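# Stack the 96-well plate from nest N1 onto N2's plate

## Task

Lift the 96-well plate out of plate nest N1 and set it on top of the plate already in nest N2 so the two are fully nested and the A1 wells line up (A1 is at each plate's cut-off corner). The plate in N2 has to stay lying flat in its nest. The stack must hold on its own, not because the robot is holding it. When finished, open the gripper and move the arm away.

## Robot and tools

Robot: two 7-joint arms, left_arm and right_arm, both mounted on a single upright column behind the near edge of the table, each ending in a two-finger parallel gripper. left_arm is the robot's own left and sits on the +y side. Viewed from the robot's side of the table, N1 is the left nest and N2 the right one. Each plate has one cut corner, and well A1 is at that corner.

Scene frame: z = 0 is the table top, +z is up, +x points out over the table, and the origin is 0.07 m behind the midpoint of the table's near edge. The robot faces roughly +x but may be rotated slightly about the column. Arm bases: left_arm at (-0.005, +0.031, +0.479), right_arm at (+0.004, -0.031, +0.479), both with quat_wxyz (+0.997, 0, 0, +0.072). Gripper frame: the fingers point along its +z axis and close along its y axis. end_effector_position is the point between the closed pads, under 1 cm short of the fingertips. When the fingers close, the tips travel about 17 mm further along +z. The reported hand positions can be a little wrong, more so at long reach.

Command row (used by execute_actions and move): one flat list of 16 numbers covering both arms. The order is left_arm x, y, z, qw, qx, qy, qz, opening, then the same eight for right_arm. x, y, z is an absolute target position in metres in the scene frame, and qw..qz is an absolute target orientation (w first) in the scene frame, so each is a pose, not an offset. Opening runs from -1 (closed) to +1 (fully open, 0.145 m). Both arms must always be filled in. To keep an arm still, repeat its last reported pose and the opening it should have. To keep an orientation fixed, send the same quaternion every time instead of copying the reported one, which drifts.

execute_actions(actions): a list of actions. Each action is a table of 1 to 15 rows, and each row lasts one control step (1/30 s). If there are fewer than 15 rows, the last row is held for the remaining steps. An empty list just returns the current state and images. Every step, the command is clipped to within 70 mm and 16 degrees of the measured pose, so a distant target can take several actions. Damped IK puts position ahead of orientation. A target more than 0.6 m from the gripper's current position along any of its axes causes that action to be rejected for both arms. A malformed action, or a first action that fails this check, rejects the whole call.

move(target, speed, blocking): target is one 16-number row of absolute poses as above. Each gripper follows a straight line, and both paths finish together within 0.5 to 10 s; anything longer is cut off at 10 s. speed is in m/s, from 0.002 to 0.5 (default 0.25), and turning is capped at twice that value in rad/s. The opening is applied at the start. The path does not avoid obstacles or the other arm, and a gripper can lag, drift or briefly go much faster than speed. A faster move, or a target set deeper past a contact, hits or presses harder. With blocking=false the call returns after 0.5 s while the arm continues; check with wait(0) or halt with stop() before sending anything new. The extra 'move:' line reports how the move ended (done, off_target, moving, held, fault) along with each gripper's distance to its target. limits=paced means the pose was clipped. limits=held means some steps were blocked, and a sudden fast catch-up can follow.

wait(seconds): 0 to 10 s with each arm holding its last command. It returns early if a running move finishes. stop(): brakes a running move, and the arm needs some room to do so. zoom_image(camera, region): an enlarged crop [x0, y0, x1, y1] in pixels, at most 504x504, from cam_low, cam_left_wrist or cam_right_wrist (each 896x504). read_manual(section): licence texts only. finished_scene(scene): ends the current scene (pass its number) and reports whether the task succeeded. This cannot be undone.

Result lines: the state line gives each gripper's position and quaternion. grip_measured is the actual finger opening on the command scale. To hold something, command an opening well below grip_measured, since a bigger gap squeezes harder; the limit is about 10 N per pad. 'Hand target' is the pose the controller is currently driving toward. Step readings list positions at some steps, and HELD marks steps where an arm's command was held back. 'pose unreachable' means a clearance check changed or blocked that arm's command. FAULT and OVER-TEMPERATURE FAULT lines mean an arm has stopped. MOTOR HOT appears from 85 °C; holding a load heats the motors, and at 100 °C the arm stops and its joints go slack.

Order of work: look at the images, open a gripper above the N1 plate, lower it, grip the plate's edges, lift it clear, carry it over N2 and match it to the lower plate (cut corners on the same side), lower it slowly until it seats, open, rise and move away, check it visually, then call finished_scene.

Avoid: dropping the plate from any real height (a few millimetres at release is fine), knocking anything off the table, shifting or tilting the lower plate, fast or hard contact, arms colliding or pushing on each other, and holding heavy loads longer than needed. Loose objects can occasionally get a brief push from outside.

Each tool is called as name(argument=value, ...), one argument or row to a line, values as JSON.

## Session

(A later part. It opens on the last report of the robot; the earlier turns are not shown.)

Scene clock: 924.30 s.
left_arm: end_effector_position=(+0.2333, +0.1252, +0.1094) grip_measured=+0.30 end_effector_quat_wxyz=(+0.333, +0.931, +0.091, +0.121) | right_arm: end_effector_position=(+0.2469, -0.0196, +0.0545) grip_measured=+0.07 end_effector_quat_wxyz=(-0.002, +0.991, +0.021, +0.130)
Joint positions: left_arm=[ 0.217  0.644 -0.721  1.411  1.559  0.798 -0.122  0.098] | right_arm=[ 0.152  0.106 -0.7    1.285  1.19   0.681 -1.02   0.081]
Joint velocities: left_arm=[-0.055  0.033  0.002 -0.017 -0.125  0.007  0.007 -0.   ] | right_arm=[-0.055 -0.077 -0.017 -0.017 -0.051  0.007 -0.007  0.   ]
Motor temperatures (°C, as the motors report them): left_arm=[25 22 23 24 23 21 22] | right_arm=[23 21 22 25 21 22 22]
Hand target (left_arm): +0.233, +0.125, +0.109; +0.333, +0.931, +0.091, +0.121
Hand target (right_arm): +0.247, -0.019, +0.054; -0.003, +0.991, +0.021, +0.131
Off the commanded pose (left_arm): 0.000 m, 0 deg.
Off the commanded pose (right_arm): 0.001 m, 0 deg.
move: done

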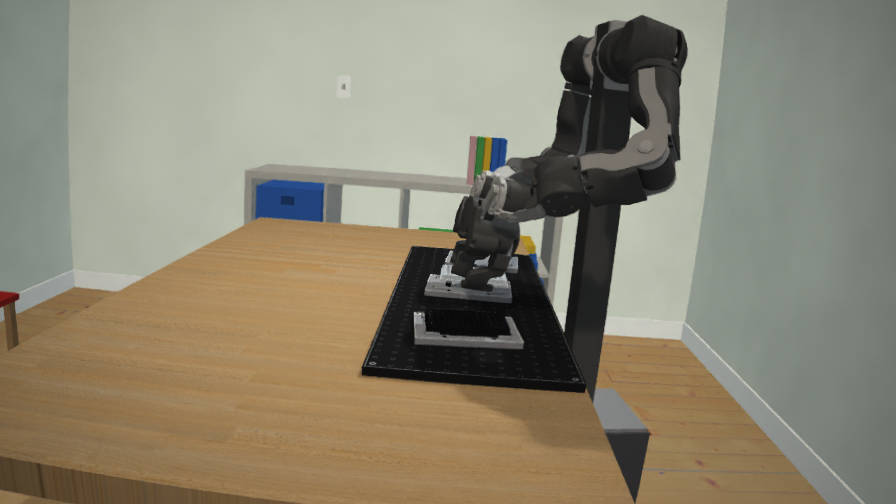

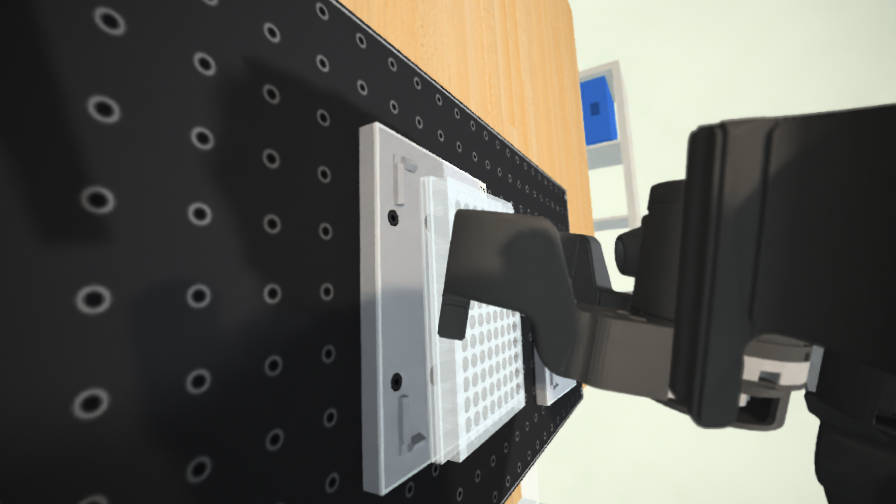

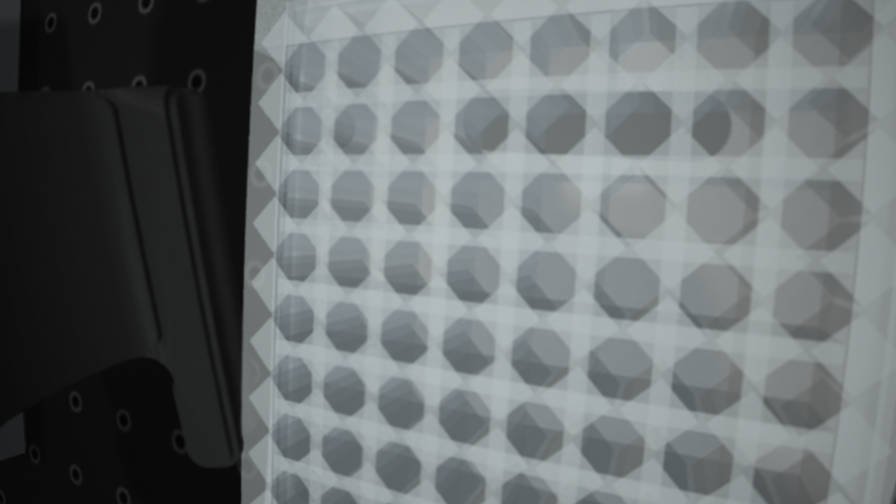

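move(
  target=[0.2333,0.1252,0.1094,0.333,0.931,0.091,0.121,0.3, 0.254,-0.018,0.0495,-0.0014,0.9914,0.0104,0.1305,-0.2],
  speed=0.02,
)

zoom_image(
  camera="cam_left_wrist",
  region=[380, 140, 500, 230],
)

zoom_image(
  camera="cam_left_wrist",
  region=[380, 385, 500, 475],
)

Scene clock: 1045.07 s.
left_arm: end_effector_position=(+0.2333, +0.1252, +0.1094) grip_measured=+0.30 end_effector_quat_wxyz=(+0.333, +0.931, +0.091, +0.121) | right_arm: end_effector_position=(+0.2539, -0.0190, +0.0500) grip_measured=+0.07 end_effector_quat_wxyz=(+0.000, +0.991, +0.011, +0.130)
Joint positions: left_arm=[ 0.217  0.644 -0.721  1.411  1.559  0.798 -0.122  0.098] | right_arm=[ 0.183  0.091 -0.7    1.224  1.19   0.66  -1.001  0.081]
Joint velocities: left_arm=[-0.011  0.121  0.002  0.012  0.037 -0.022 -0.051 -0.   ] | right_arm=[-0.099  0.033 -0.002  0.007  0.066 -0.007 -0.007  0.   ]
Motor temperatures (°C, as the motors report them): left_arm=[25 21 23 25 23 21 22] | right_arm=[23 21 22 25 21 22 22]
Hand target (left_arm): +0.233, +0.125, +0.109; +0.333, +0.931, +0.091, +0.121
Hand target (right_arm): +0.254, -0.018, +0.049; -0.001, +0.991, +0.010, +0.130
Off the commanded pose (left_arm): 0.000 m, 0 deg.
Off the commanded pose (right_arm): 0.001 m, 0 deg.
move: done

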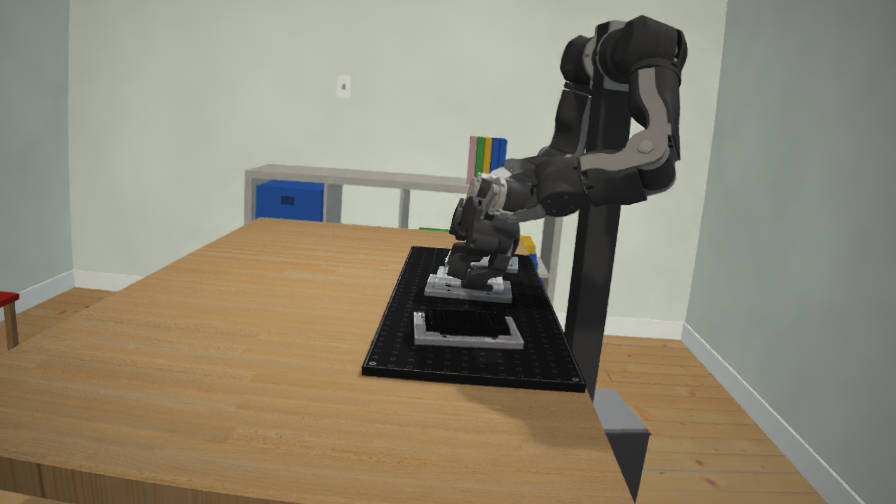

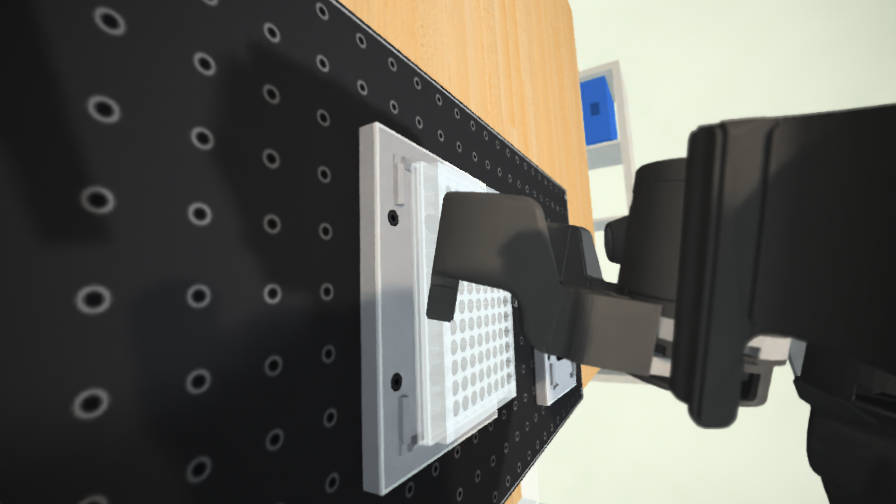

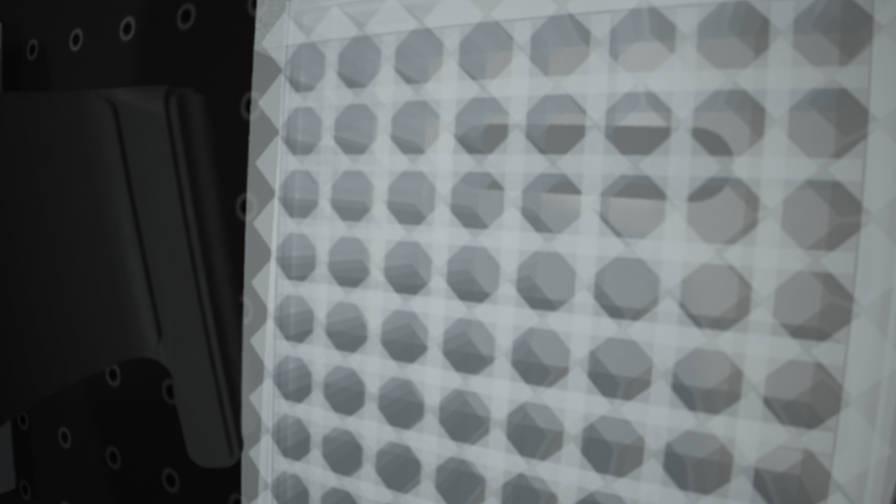

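Region (380, 140, 500, 230) of cam_left_wrist's 896x504 image, scaled by 4.200, with more detail than that image has; it fills the top 378 rows of this view, and the rest is white.

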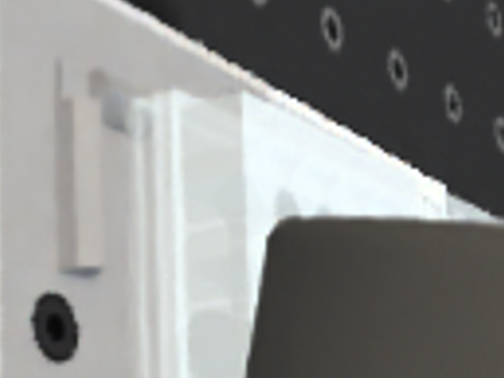

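Region (380, 385, 500, 475) of cam_left_wrist's 896x504 image, scaled by 4.200, with more detail than that image has; it fills the top 378 rows of this view, and the rest is white.

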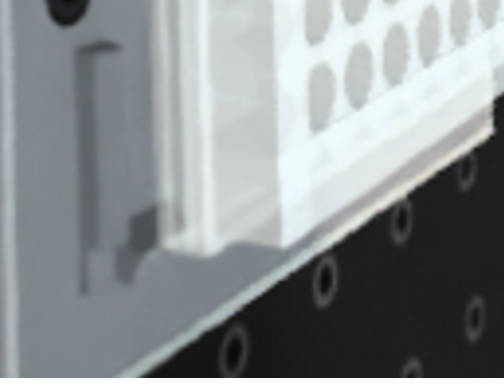

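move(
  target=[0.2333,0.1252,0.1094,0.333,0.931,0.091,0.121,0.3, 0.254,-0.016,0.0465,-0.0009,0.9914,0.0069,0.1305,-0.2],
  speed=0.01,
)

zoom_image(
  camera="cam_left_wrist",
  region=[380, 140, 500, 230],
)

zoom_image(
  camera="cam_left_wrist",
  region=[380, 385, 500, 475],
)

Scene clock: 1068.33 s.
left_arm: end_effector_position=(+0.2333, +0.1252, +0.1094) grip_measured=+0.30 end_effector_quat_wxyz=(+0.333, +0.931, +0.091, +0.121) | right_arm: end_effector_position=(+0.2538, -0.0169, +0.0469) grip_measured=+0.07 end_effector_quat_wxyz=(+0.000, +0.992, +0.007, +0.130)
Joint positions: left_arm=[ 0.217  0.644 -0.721  1.411  1.559  0.798 -0.122  0.098] | right_arm=[ 0.188  0.079 -0.702  1.199  1.182  0.645 -0.991  0.081]
Joint velocities: left_arm=[ 0.011  0.011 -0.002  0.012  0.051  0.007 -0.022 -0.   ] | right_arm=[-0.033 -0.077  0.007 -0.002  0.007 -0.022 -0.095 -0.   ]
Motor temperatures (°C, as the motors report them): left_arm=[25 21 23 25 23 21 22] | right_arm=[23 21 22 25 21 22 22]
Hand target (left_arm): +0.233, +0.125, +0.109; +0.333, +0.931, +0.091, +0.121
Hand target (right_arm): +0.254, -0.016, +0.047; -0.001, +0.991, +0.007, +0.131
Off the commanded pose (left_arm): 0.000 m, 0 deg.
Off the commanded pose (right_arm): 0.001 m, 0 deg.
move: done

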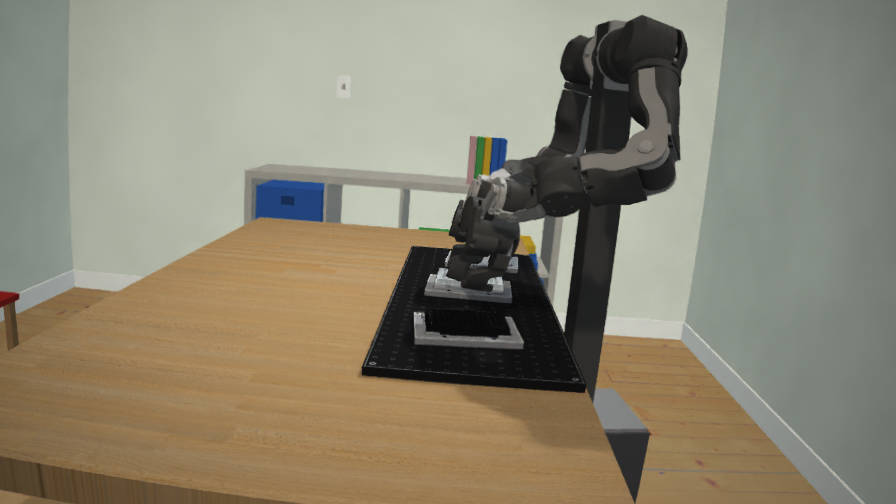

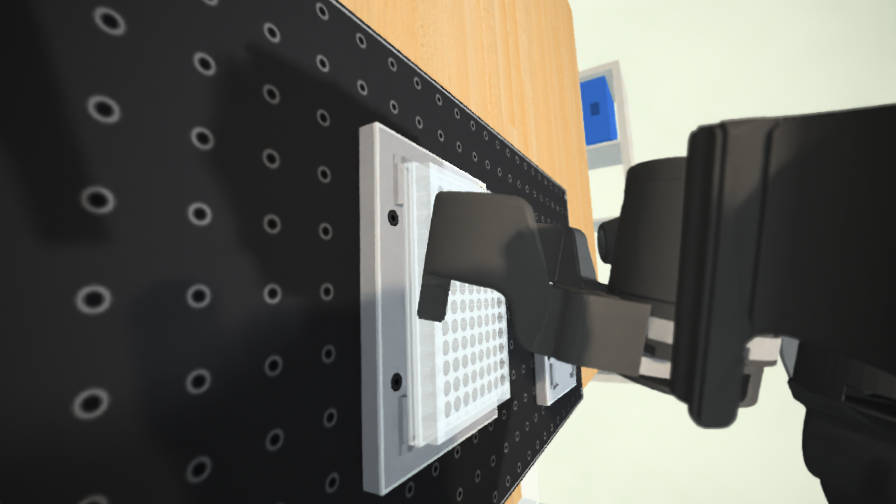

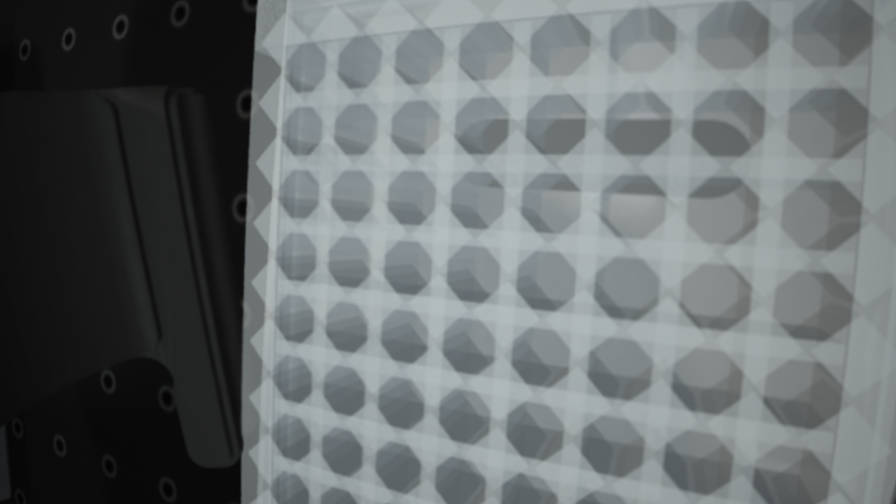

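Region (380, 140, 500, 230) of cam_left_wrist's 896x504 image, scaled by 4.200, with more detail than that image has; it fills the top 378 rows of this view, and the rest is white.

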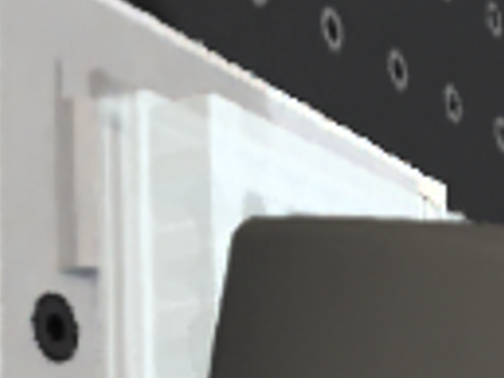

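Region (380, 385, 500, 475) of cam_left_wrist's 896x504 image, scaled by 4.200, with more detail than that image has; it fills the top 378 rows of this view, and the rest is white.

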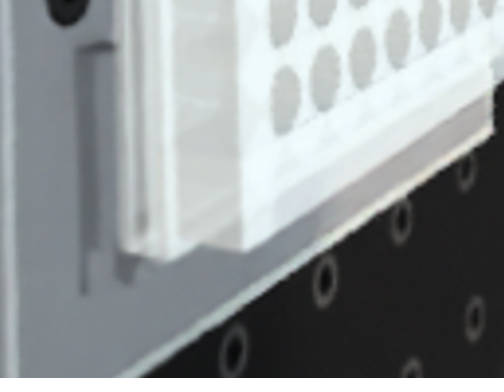

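move(
  target=[0.2333,0.1252,0.1094,0.333,0.931,0.091,0.121,0.3, 0.254,-0.0168,0.045,-0.0009,0.9914,0.0069,0.1305,-0.2],
  speed=0.004,
)

zoom_image(
  camera="cam_left_wrist",
  region=[380, 140, 500, 230],
)

zoom_image(
  camera="cam_left_wrist",
  region=[380, 385, 500, 475],
)

Scene clock: 1081.77 s.
left_arm: end_effector_position=(+0.2333, +0.1252, +0.1094) grip_measured=+0.30 end_effector_quat_wxyz=(+0.333, +0.931, +0.091, +0.121) | right_arm: end_effector_position=(+0.2536, -0.0170, +0.0456) grip_measured=+0.07 end_effector_quat_wxyz=(-0.001, +0.992, +0.007, +0.130)
Joint positions: left_arm=[ 0.217  0.644 -0.721  1.411  1.559  0.798 -0.122  0.098] | right_arm=[ 0.188  0.079 -0.702  1.193  1.178  0.643 -0.982  0.081]
Joint velocities: left_arm=[-0.011  0.033 -0.002 -0.002  0.007 -0.037 -0.007 -0.   ] | right_arm=[ 0.011 -0.011 -0.022 -0.002 -0.022  0.051 -0.007 -0.   ]
Motor temperatures (°C, as the motors report them): left_arm=[25 21 23 25 24 21 22] | right_arm=[23 21 22 25 21 22 22]
Hand target (left_arm): +0.233, +0.125, +0.109; +0.333, +0.931, +0.091, +0.121
Hand target (right_arm): +0.254, -0.017, +0.045; -0.001, +0.991, +0.007, +0.130
Off the commanded pose (left_arm): 0.000 m, 0 deg.
Off the commanded pose (right_arm): 0.001 m, 0 deg.
move: done

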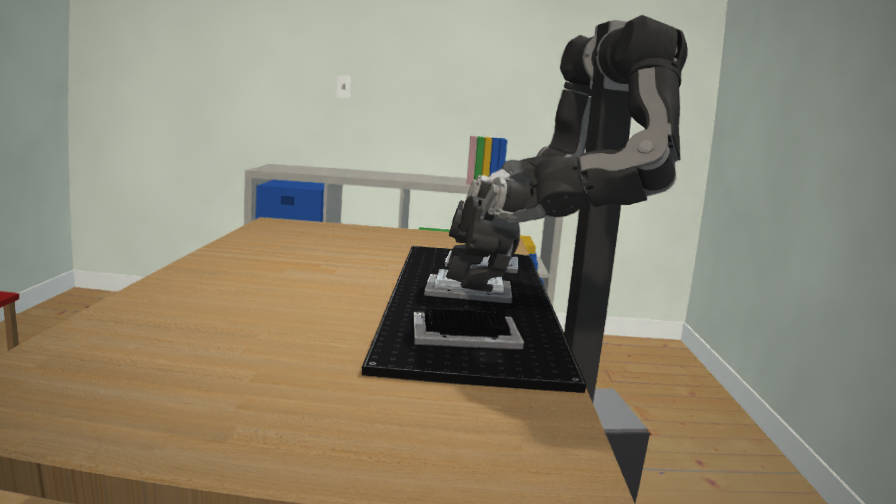

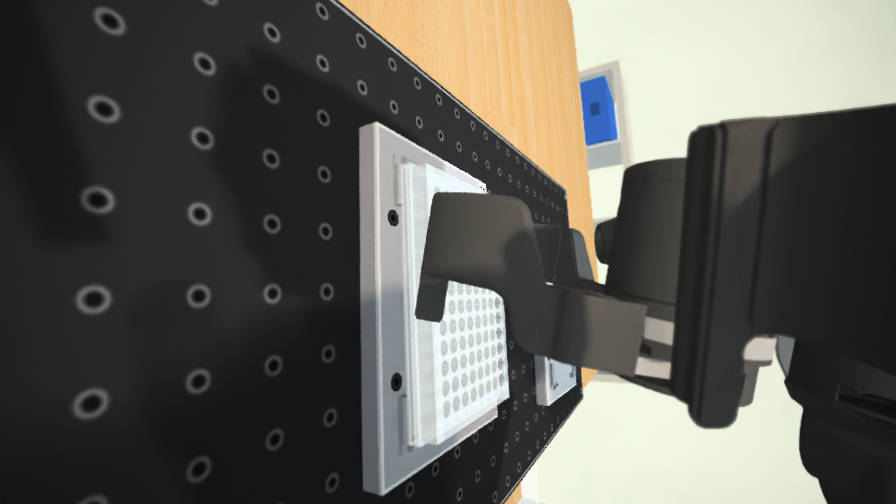

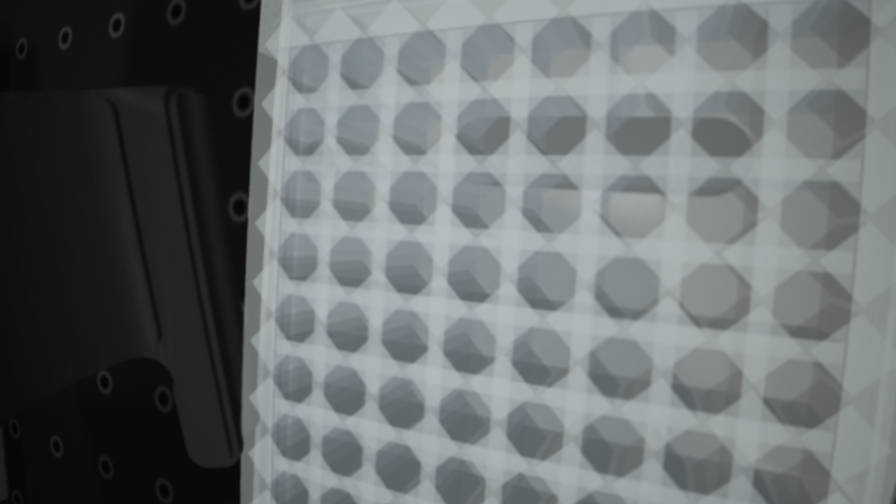

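Region (380, 140, 500, 230) of cam_left_wrist's 896x504 image, scaled by 4.200, with more detail than that image has; it fills the top 378 rows of this view, and the rest is white.

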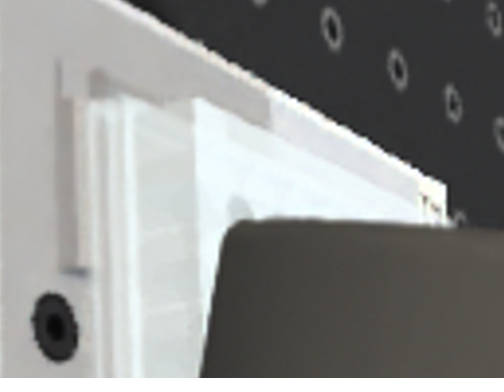

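Region (380, 385, 500, 475) of cam_left_wrist's 896x504 image, scaled by 4.200, with more detail than that image has; it fills the top 378 rows of this view, and the rest is white.

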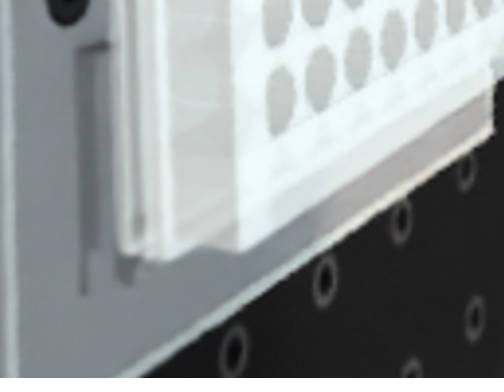

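move(
  target=[0.2333,0.1252,0.1094,0.333,0.931,0.091,0.121,0.3, 0.254,-0.0168,0.0485,-0.0009,0.9914,0.0069,0.1305,-0.2],
  speed=0.01,
)

move(
  target=[0.2333,0.1252,0.1094,0.333,0.931,0.091,0.121,0.3, 0.254,-0.0195,0.047,0.0003,0.9914,-0.0026,0.1305,-0.2],
  speed=0.01,
)

zoom_image(
  camera="cam_left_wrist",
  region=[380, 140, 500, 230],
)

zoom_image(
  camera="cam_left_wrist",
  region=[380, 385, 500, 475],
)

Scene clock: 1141.63 s.
left_arm: end_effector_position=(+0.2333, +0.1252, +0.1094) grip_measured=+0.30 end_effector_quat_wxyz=(+0.333, +0.931, +0.091, +0.121) | right_arm: end_effector_position=(+0.2547, -0.0153, +0.0486) grip_measured=+0.07 end_effector_quat_wxyz=(-0.003, +0.991, +0.007, +0.132)
Joint positions: left_arm=[ 0.217  0.644 -0.721  1.411  1.559  0.798 -0.122  0.098] | right_arm=[ 0.188  0.079 -0.701  1.206  1.182  0.646 -0.989  0.081]
Joint velocities: left_arm=[ 0.011 -0.033  0.007  0.002 -0.037 -0.022  0.007  0.   ] | right_arm=[ 0.099  0.033 -0.002 -0.012 -0.037  0.051  0.081  0.   ]
Motor temperatures (°C, as the motors report them): left_arm=[25 21 23 25 24 21 22] | right_arm=[23 21 21 25 21 22 22]
Hand target (left_arm): +0.233, +0.125, +0.109; +0.333, +0.931, +0.091, +0.121
Hand target (right_arm): +0.254, -0.017, +0.048; -0.001, +0.991, +0.007, +0.130
Off the commanded pose (left_arm): 0.000 m, 0 deg.
Off the commanded pose (right_arm): 0.002 m, 0 deg.
move: done

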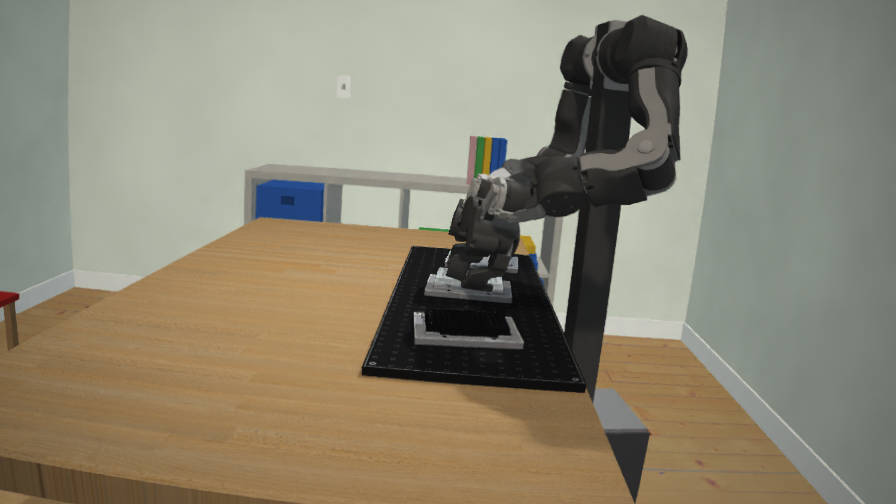

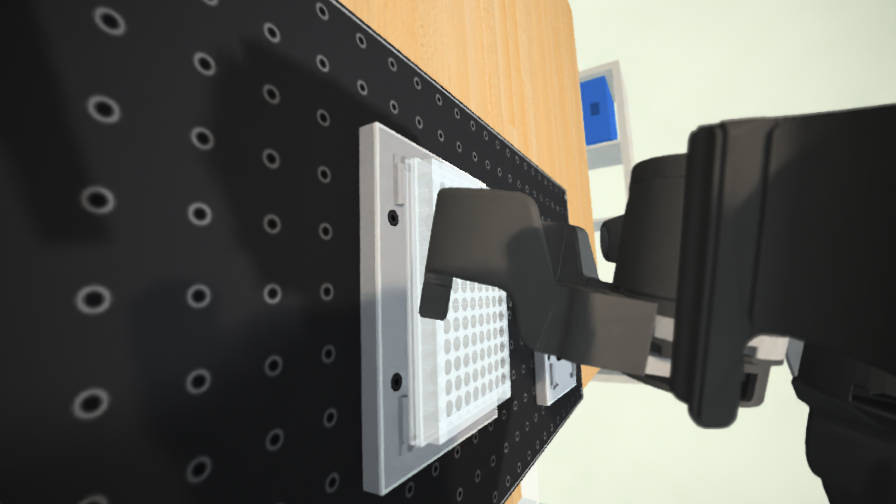

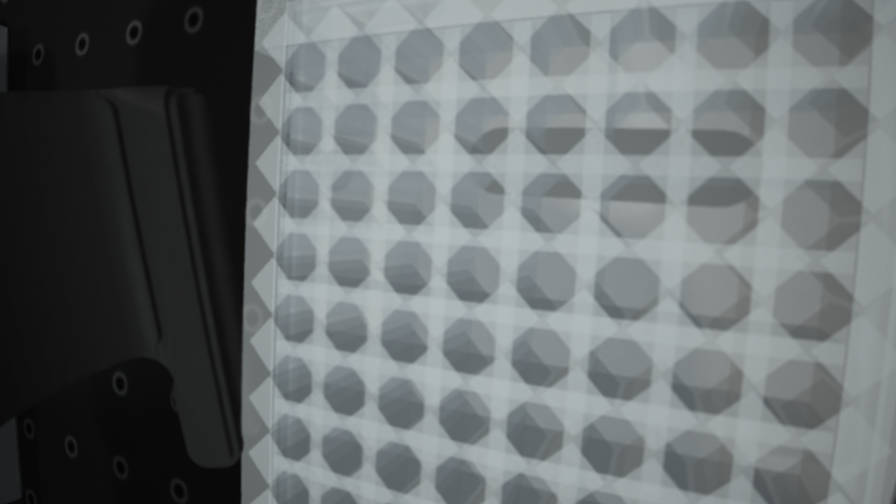

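Scene clock: 1142.90 s.
left_arm: end_effector_position=(+0.2333, +0.1252, +0.1094) grip_measured=+0.30 end_effector_quat_wxyz=(+0.333, +0.931, +0.091, +0.121) | right_arm: end_effector_position=(+0.2548, -0.0171, +0.0481) grip_measured=+0.07 end_effector_quat_wxyz=(-0.003, +0.991, +0.000, +0.131)
Joint positions: left_arm=[ 0.217  0.644 -0.721  1.411  1.559  0.798 -0.122  0.098] | right_arm=[ 0.184  0.079 -0.691  1.206  1.182  0.642 -0.99   0.081]
Joint velocities: left_arm=[-0.077 -0.011  0.007  0.017 -0.037 -0.007  0.007  0.   ] | right_arm=[-0.077 -0.121 -0.012  0.002 -0.007 -0.139 -0.022  0.   ]
Motor temperatures (°C, as the motors report them): left_arm=[25 21 23 25 24 21 22] | right_arm=[23 21 21 25 21 22 22]
Hand target (left_arm): +0.233, +0.125, +0.109; +0.333, +0.931, +0.091, +0.121
Hand target (right_arm): +0.254, -0.020, +0.047; +0.001, +0.991, -0.002, +0.130
Off the commanded pose (left_arm): 0.000 m, 0 deg.
Off the commanded pose (right_arm): 0.003 m, 1 deg.
move: done

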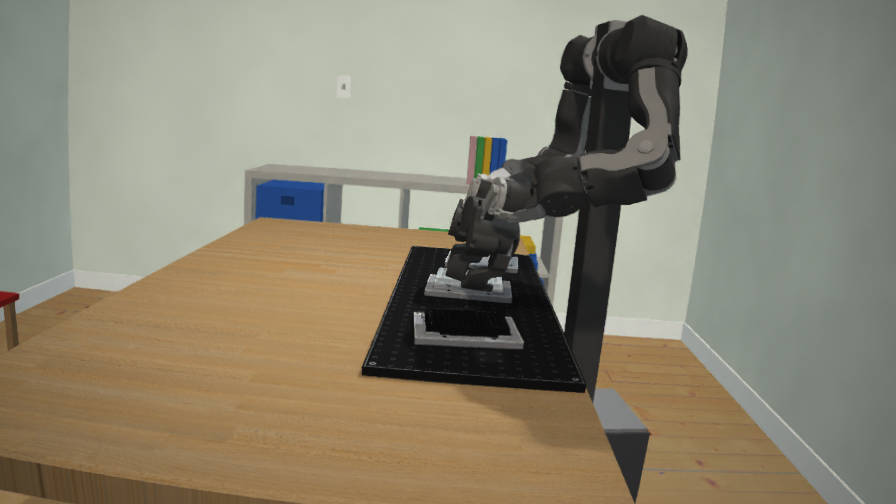

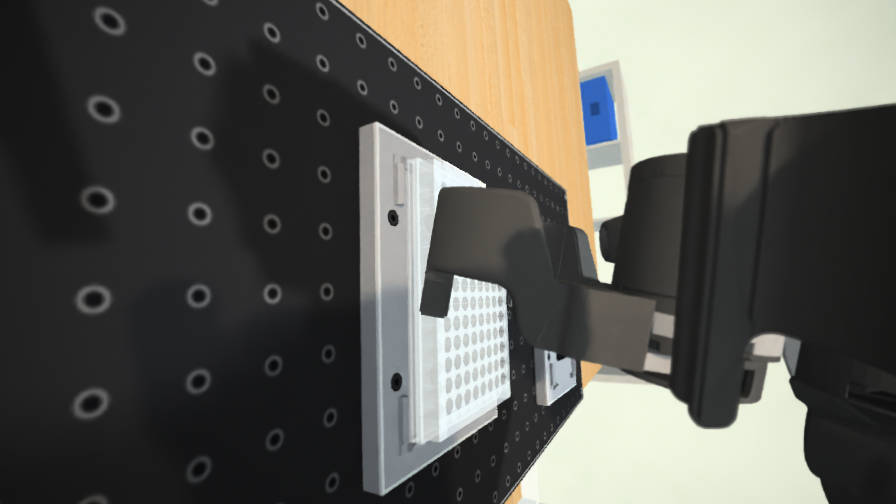

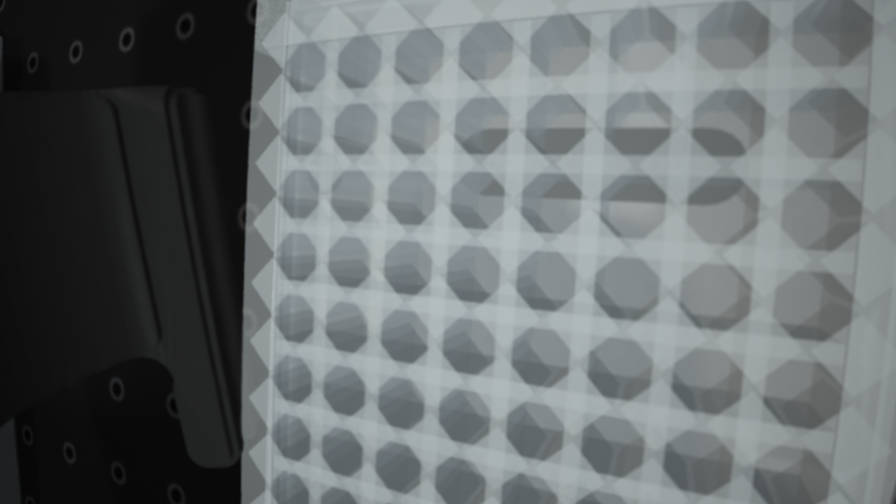

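Region (380, 140, 500, 230) of cam_left_wrist's 896x504 image, scaled by 4.200, with more detail than that image has; it fills the top 378 rows of this view, and the rest is white.

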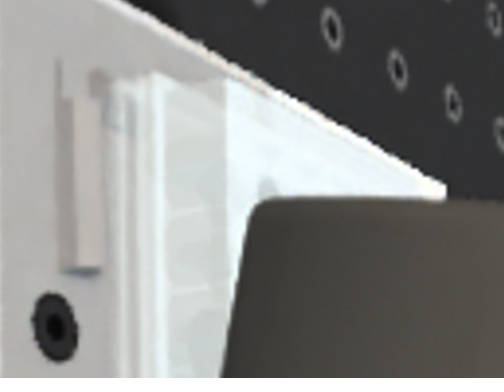

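Region (380, 385, 500, 475) of cam_left_wrist's 896x504 image, scaled by 4.200, with more detail than that image has; it fills the top 378 rows of this view, and the rest is white.

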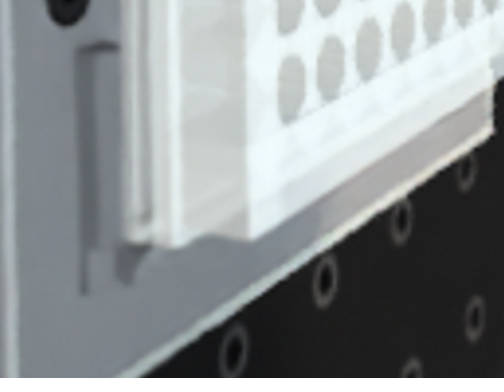

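execute_actions(
  actions=[],
)

zoom_image(
  camera="cam_left_wrist",
  region=[380, 140, 500, 230],
)

zoom_image(
  camera="cam_left_wrist",
  region=[380, 385, 500, 475],
)

Scene clock: 1151.97 s.
left_arm: end_effector_position=(+0.2333, +0.1252, +0.1094) grip_measured=+0.30 end_effector_quat_wxyz=(+0.333, +0.931, +0.091, +0.121) | right_arm: end_effector_position=(+0.2548, -0.0171, +0.0481) grip_measured=+0.07 end_effector_quat_wxyz=(-0.003, +0.991, +0.000, +0.131)
Joint positions: left_arm=[ 0.217  0.644 -0.721  1.411  1.559  0.798 -0.122  0.098] | right_arm=[ 0.184  0.079 -0.691  1.206  1.182  0.642 -0.99   0.081]
Joint velocities: left_arm=[ 0.011  0.033 -0.002  0.017  0.037  0.007 -0.022 -0.   ] | right_arm=[-0.011  0.011  0.007  0.007  0.007  0.022  0.007  0.   ]
Motor temperatures (°C, as the motors report them): left_arm=[25 21 23 25 24 21 22] | right_arm=[23 21 21 25 21 22 22]
Hand target (left_arm): +0.233, +0.125, +0.109; +0.333, +0.931, +0.091, +0.121
Hand target (right_arm): +0.254, -0.020, +0.047; +0.001, +0.991, -0.002, +0.130
Off the commanded pose (left_arm): 0.000 m, 0 deg.
Off the commanded pose (right_arm): 0.003 m, 1 deg.

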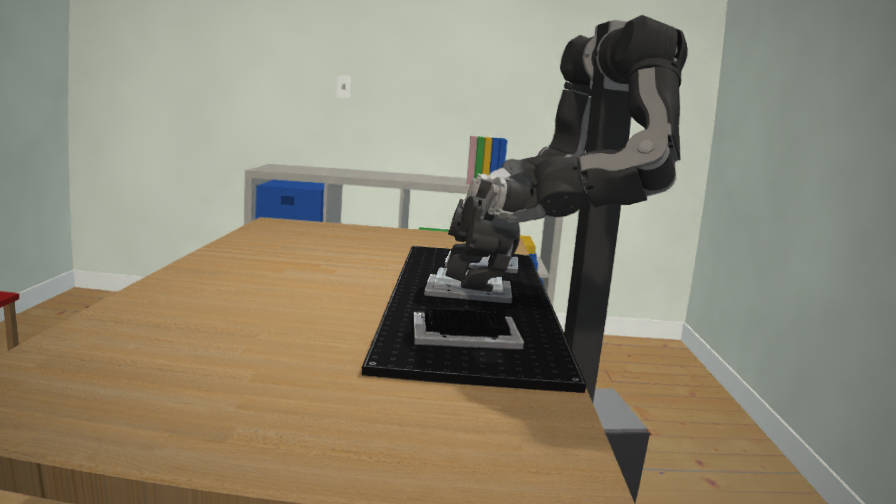

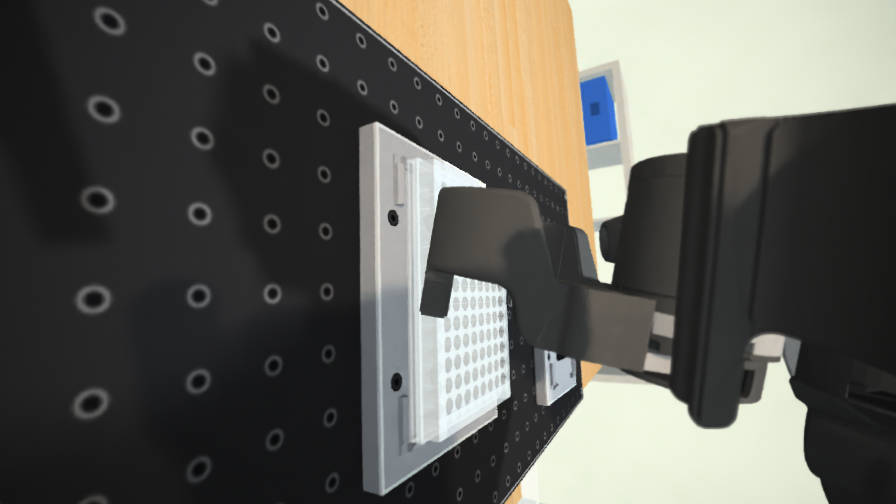

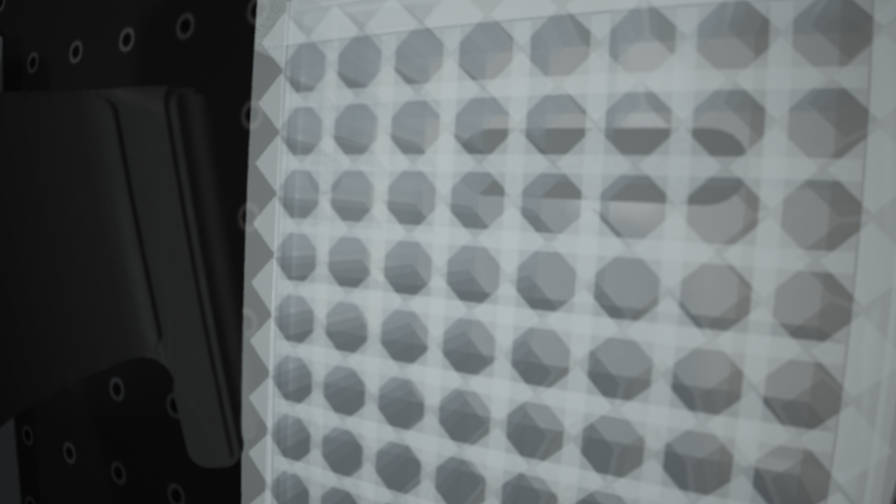

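Region (380, 140, 500, 230) of cam_left_wrist's 896x504 image, scaled by 4.200, with more detail than that image has; it fills the top 378 rows of this view, and the rest is white.

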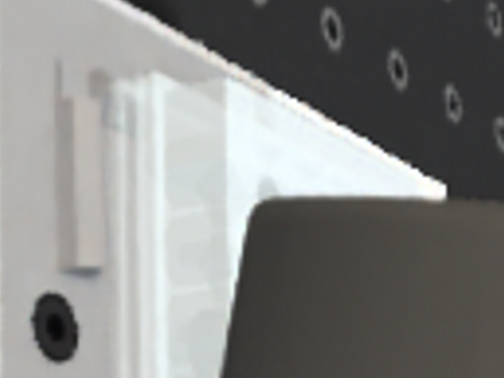

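Region (380, 385, 500, 475) of cam_left_wrist's 896x504 image, scaled by 4.200, with more detail than that image has; it fills the top 378 rows of this view, and the rest is white.

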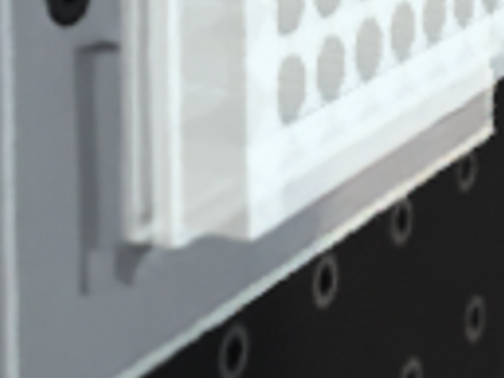

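move(
  target=[0.2333,0.1252,0.1094,0.333,0.931,0.091,0.121,0.3, 0.253,-0.0215,0.048,0.0003,0.9914,-0.0026,0.1305,-0.2],
  speed=0.003,
)

zoom_image(
  camera="cam_left_wrist",
  region=[380, 140, 500, 230],
)

zoom_image(
  camera="cam_left_wrist",
  region=[380, 385, 500, 475],
)

Scene clock: 1172.20 s.
left_arm: end_effector_position=(+0.2333, +0.1252, +0.1094) grip_measured=+0.30 end_effector_quat_wxyz=(+0.333, +0.931, +0.091, +0.121) | right_arm: end_effector_position=(+0.2541, -0.0198, +0.0486) grip_measured=+0.07 end_effector_quat_wxyz=(-0.002, +0.991, -0.002, +0.132)
Joint positions: left_arm=[ 0.217  0.644 -0.721  1.411  1.559  0.798 -0.122  0.098] | right_arm=[ 0.176  0.087 -0.687  1.22   1.182  0.642 -0.994  0.081]
Joint velocities: left_arm=[ 0.011 -0.033 -0.007 -0.002 -0.037 -0.037 -0.066  0.   ] | right_arm=[ 0.011 -0.077  0.017 -0.002 -0.066  0.007 -0.007 -0.   ]
Motor temperatures (°C, as the motors report them): left_arm=[25 21 23 25 24 21 22] | right_arm=[23 21 22 25 21 22 22]
Hand target (left_arm): +0.233, +0.125, +0.109; +0.333, +0.931, +0.091, +0.121
Hand target (right_arm): +0.253, -0.022, +0.048; +0.000, +0.991, -0.003, +0.131
Off the commanded pose (left_arm): 0.000 m, 0 deg.
Off the commanded pose (right_arm): 0.002 m, 0 deg.
move: done

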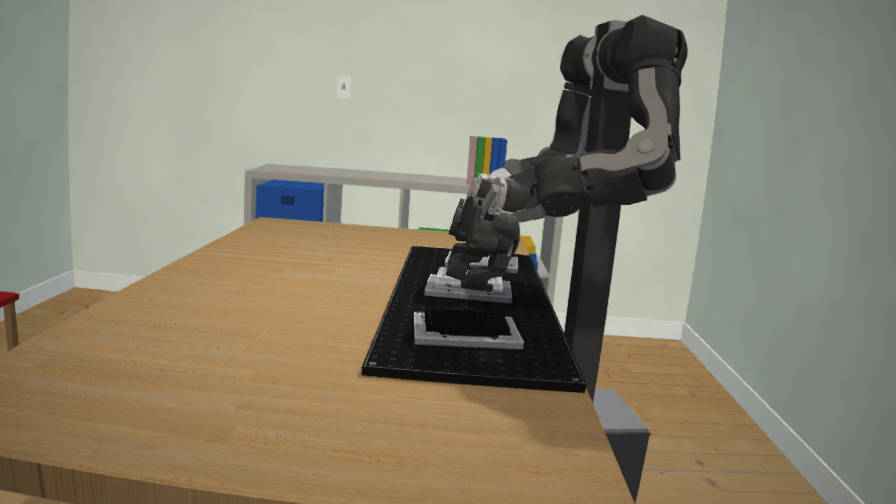

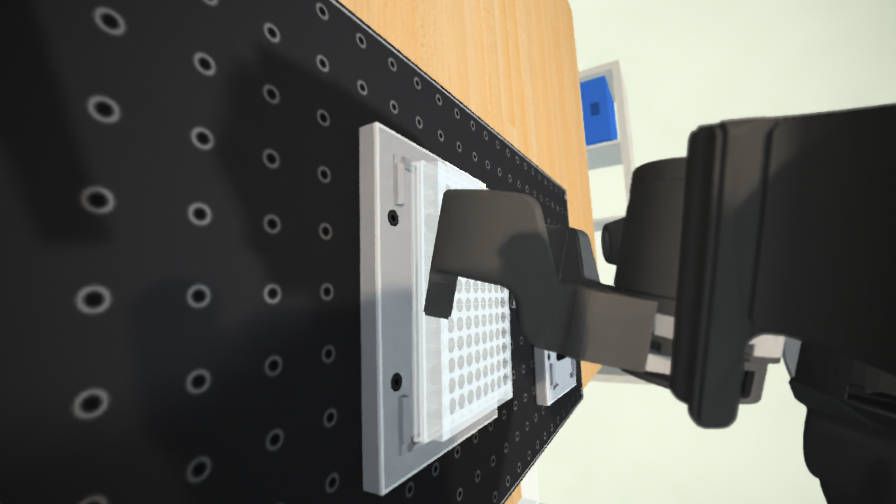

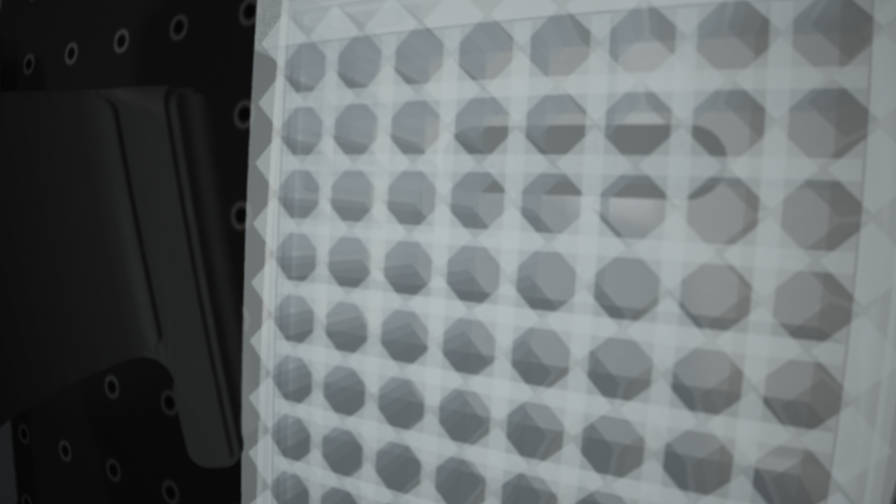

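Region (380, 140, 500, 230) of cam_left_wrist's 896x504 image, scaled by 4.200, with more detail than that image has; it fills the top 378 rows of this view, and the rest is white.

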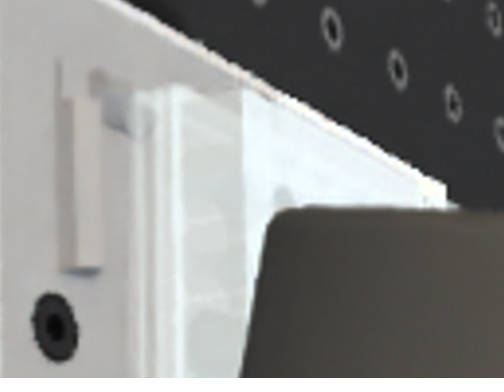

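Region (380, 385, 500, 475) of cam_left_wrist's 896x504 image, scaled by 4.200, with more detail than that image has; it fills the top 378 rows of this view, and the rest is white.

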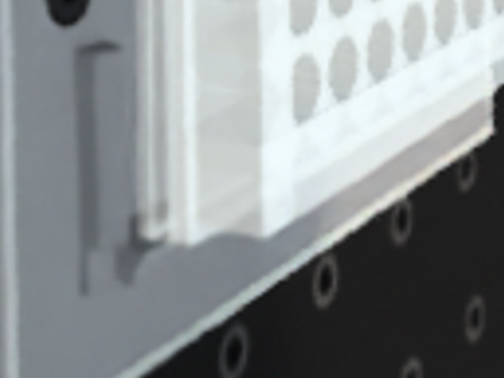

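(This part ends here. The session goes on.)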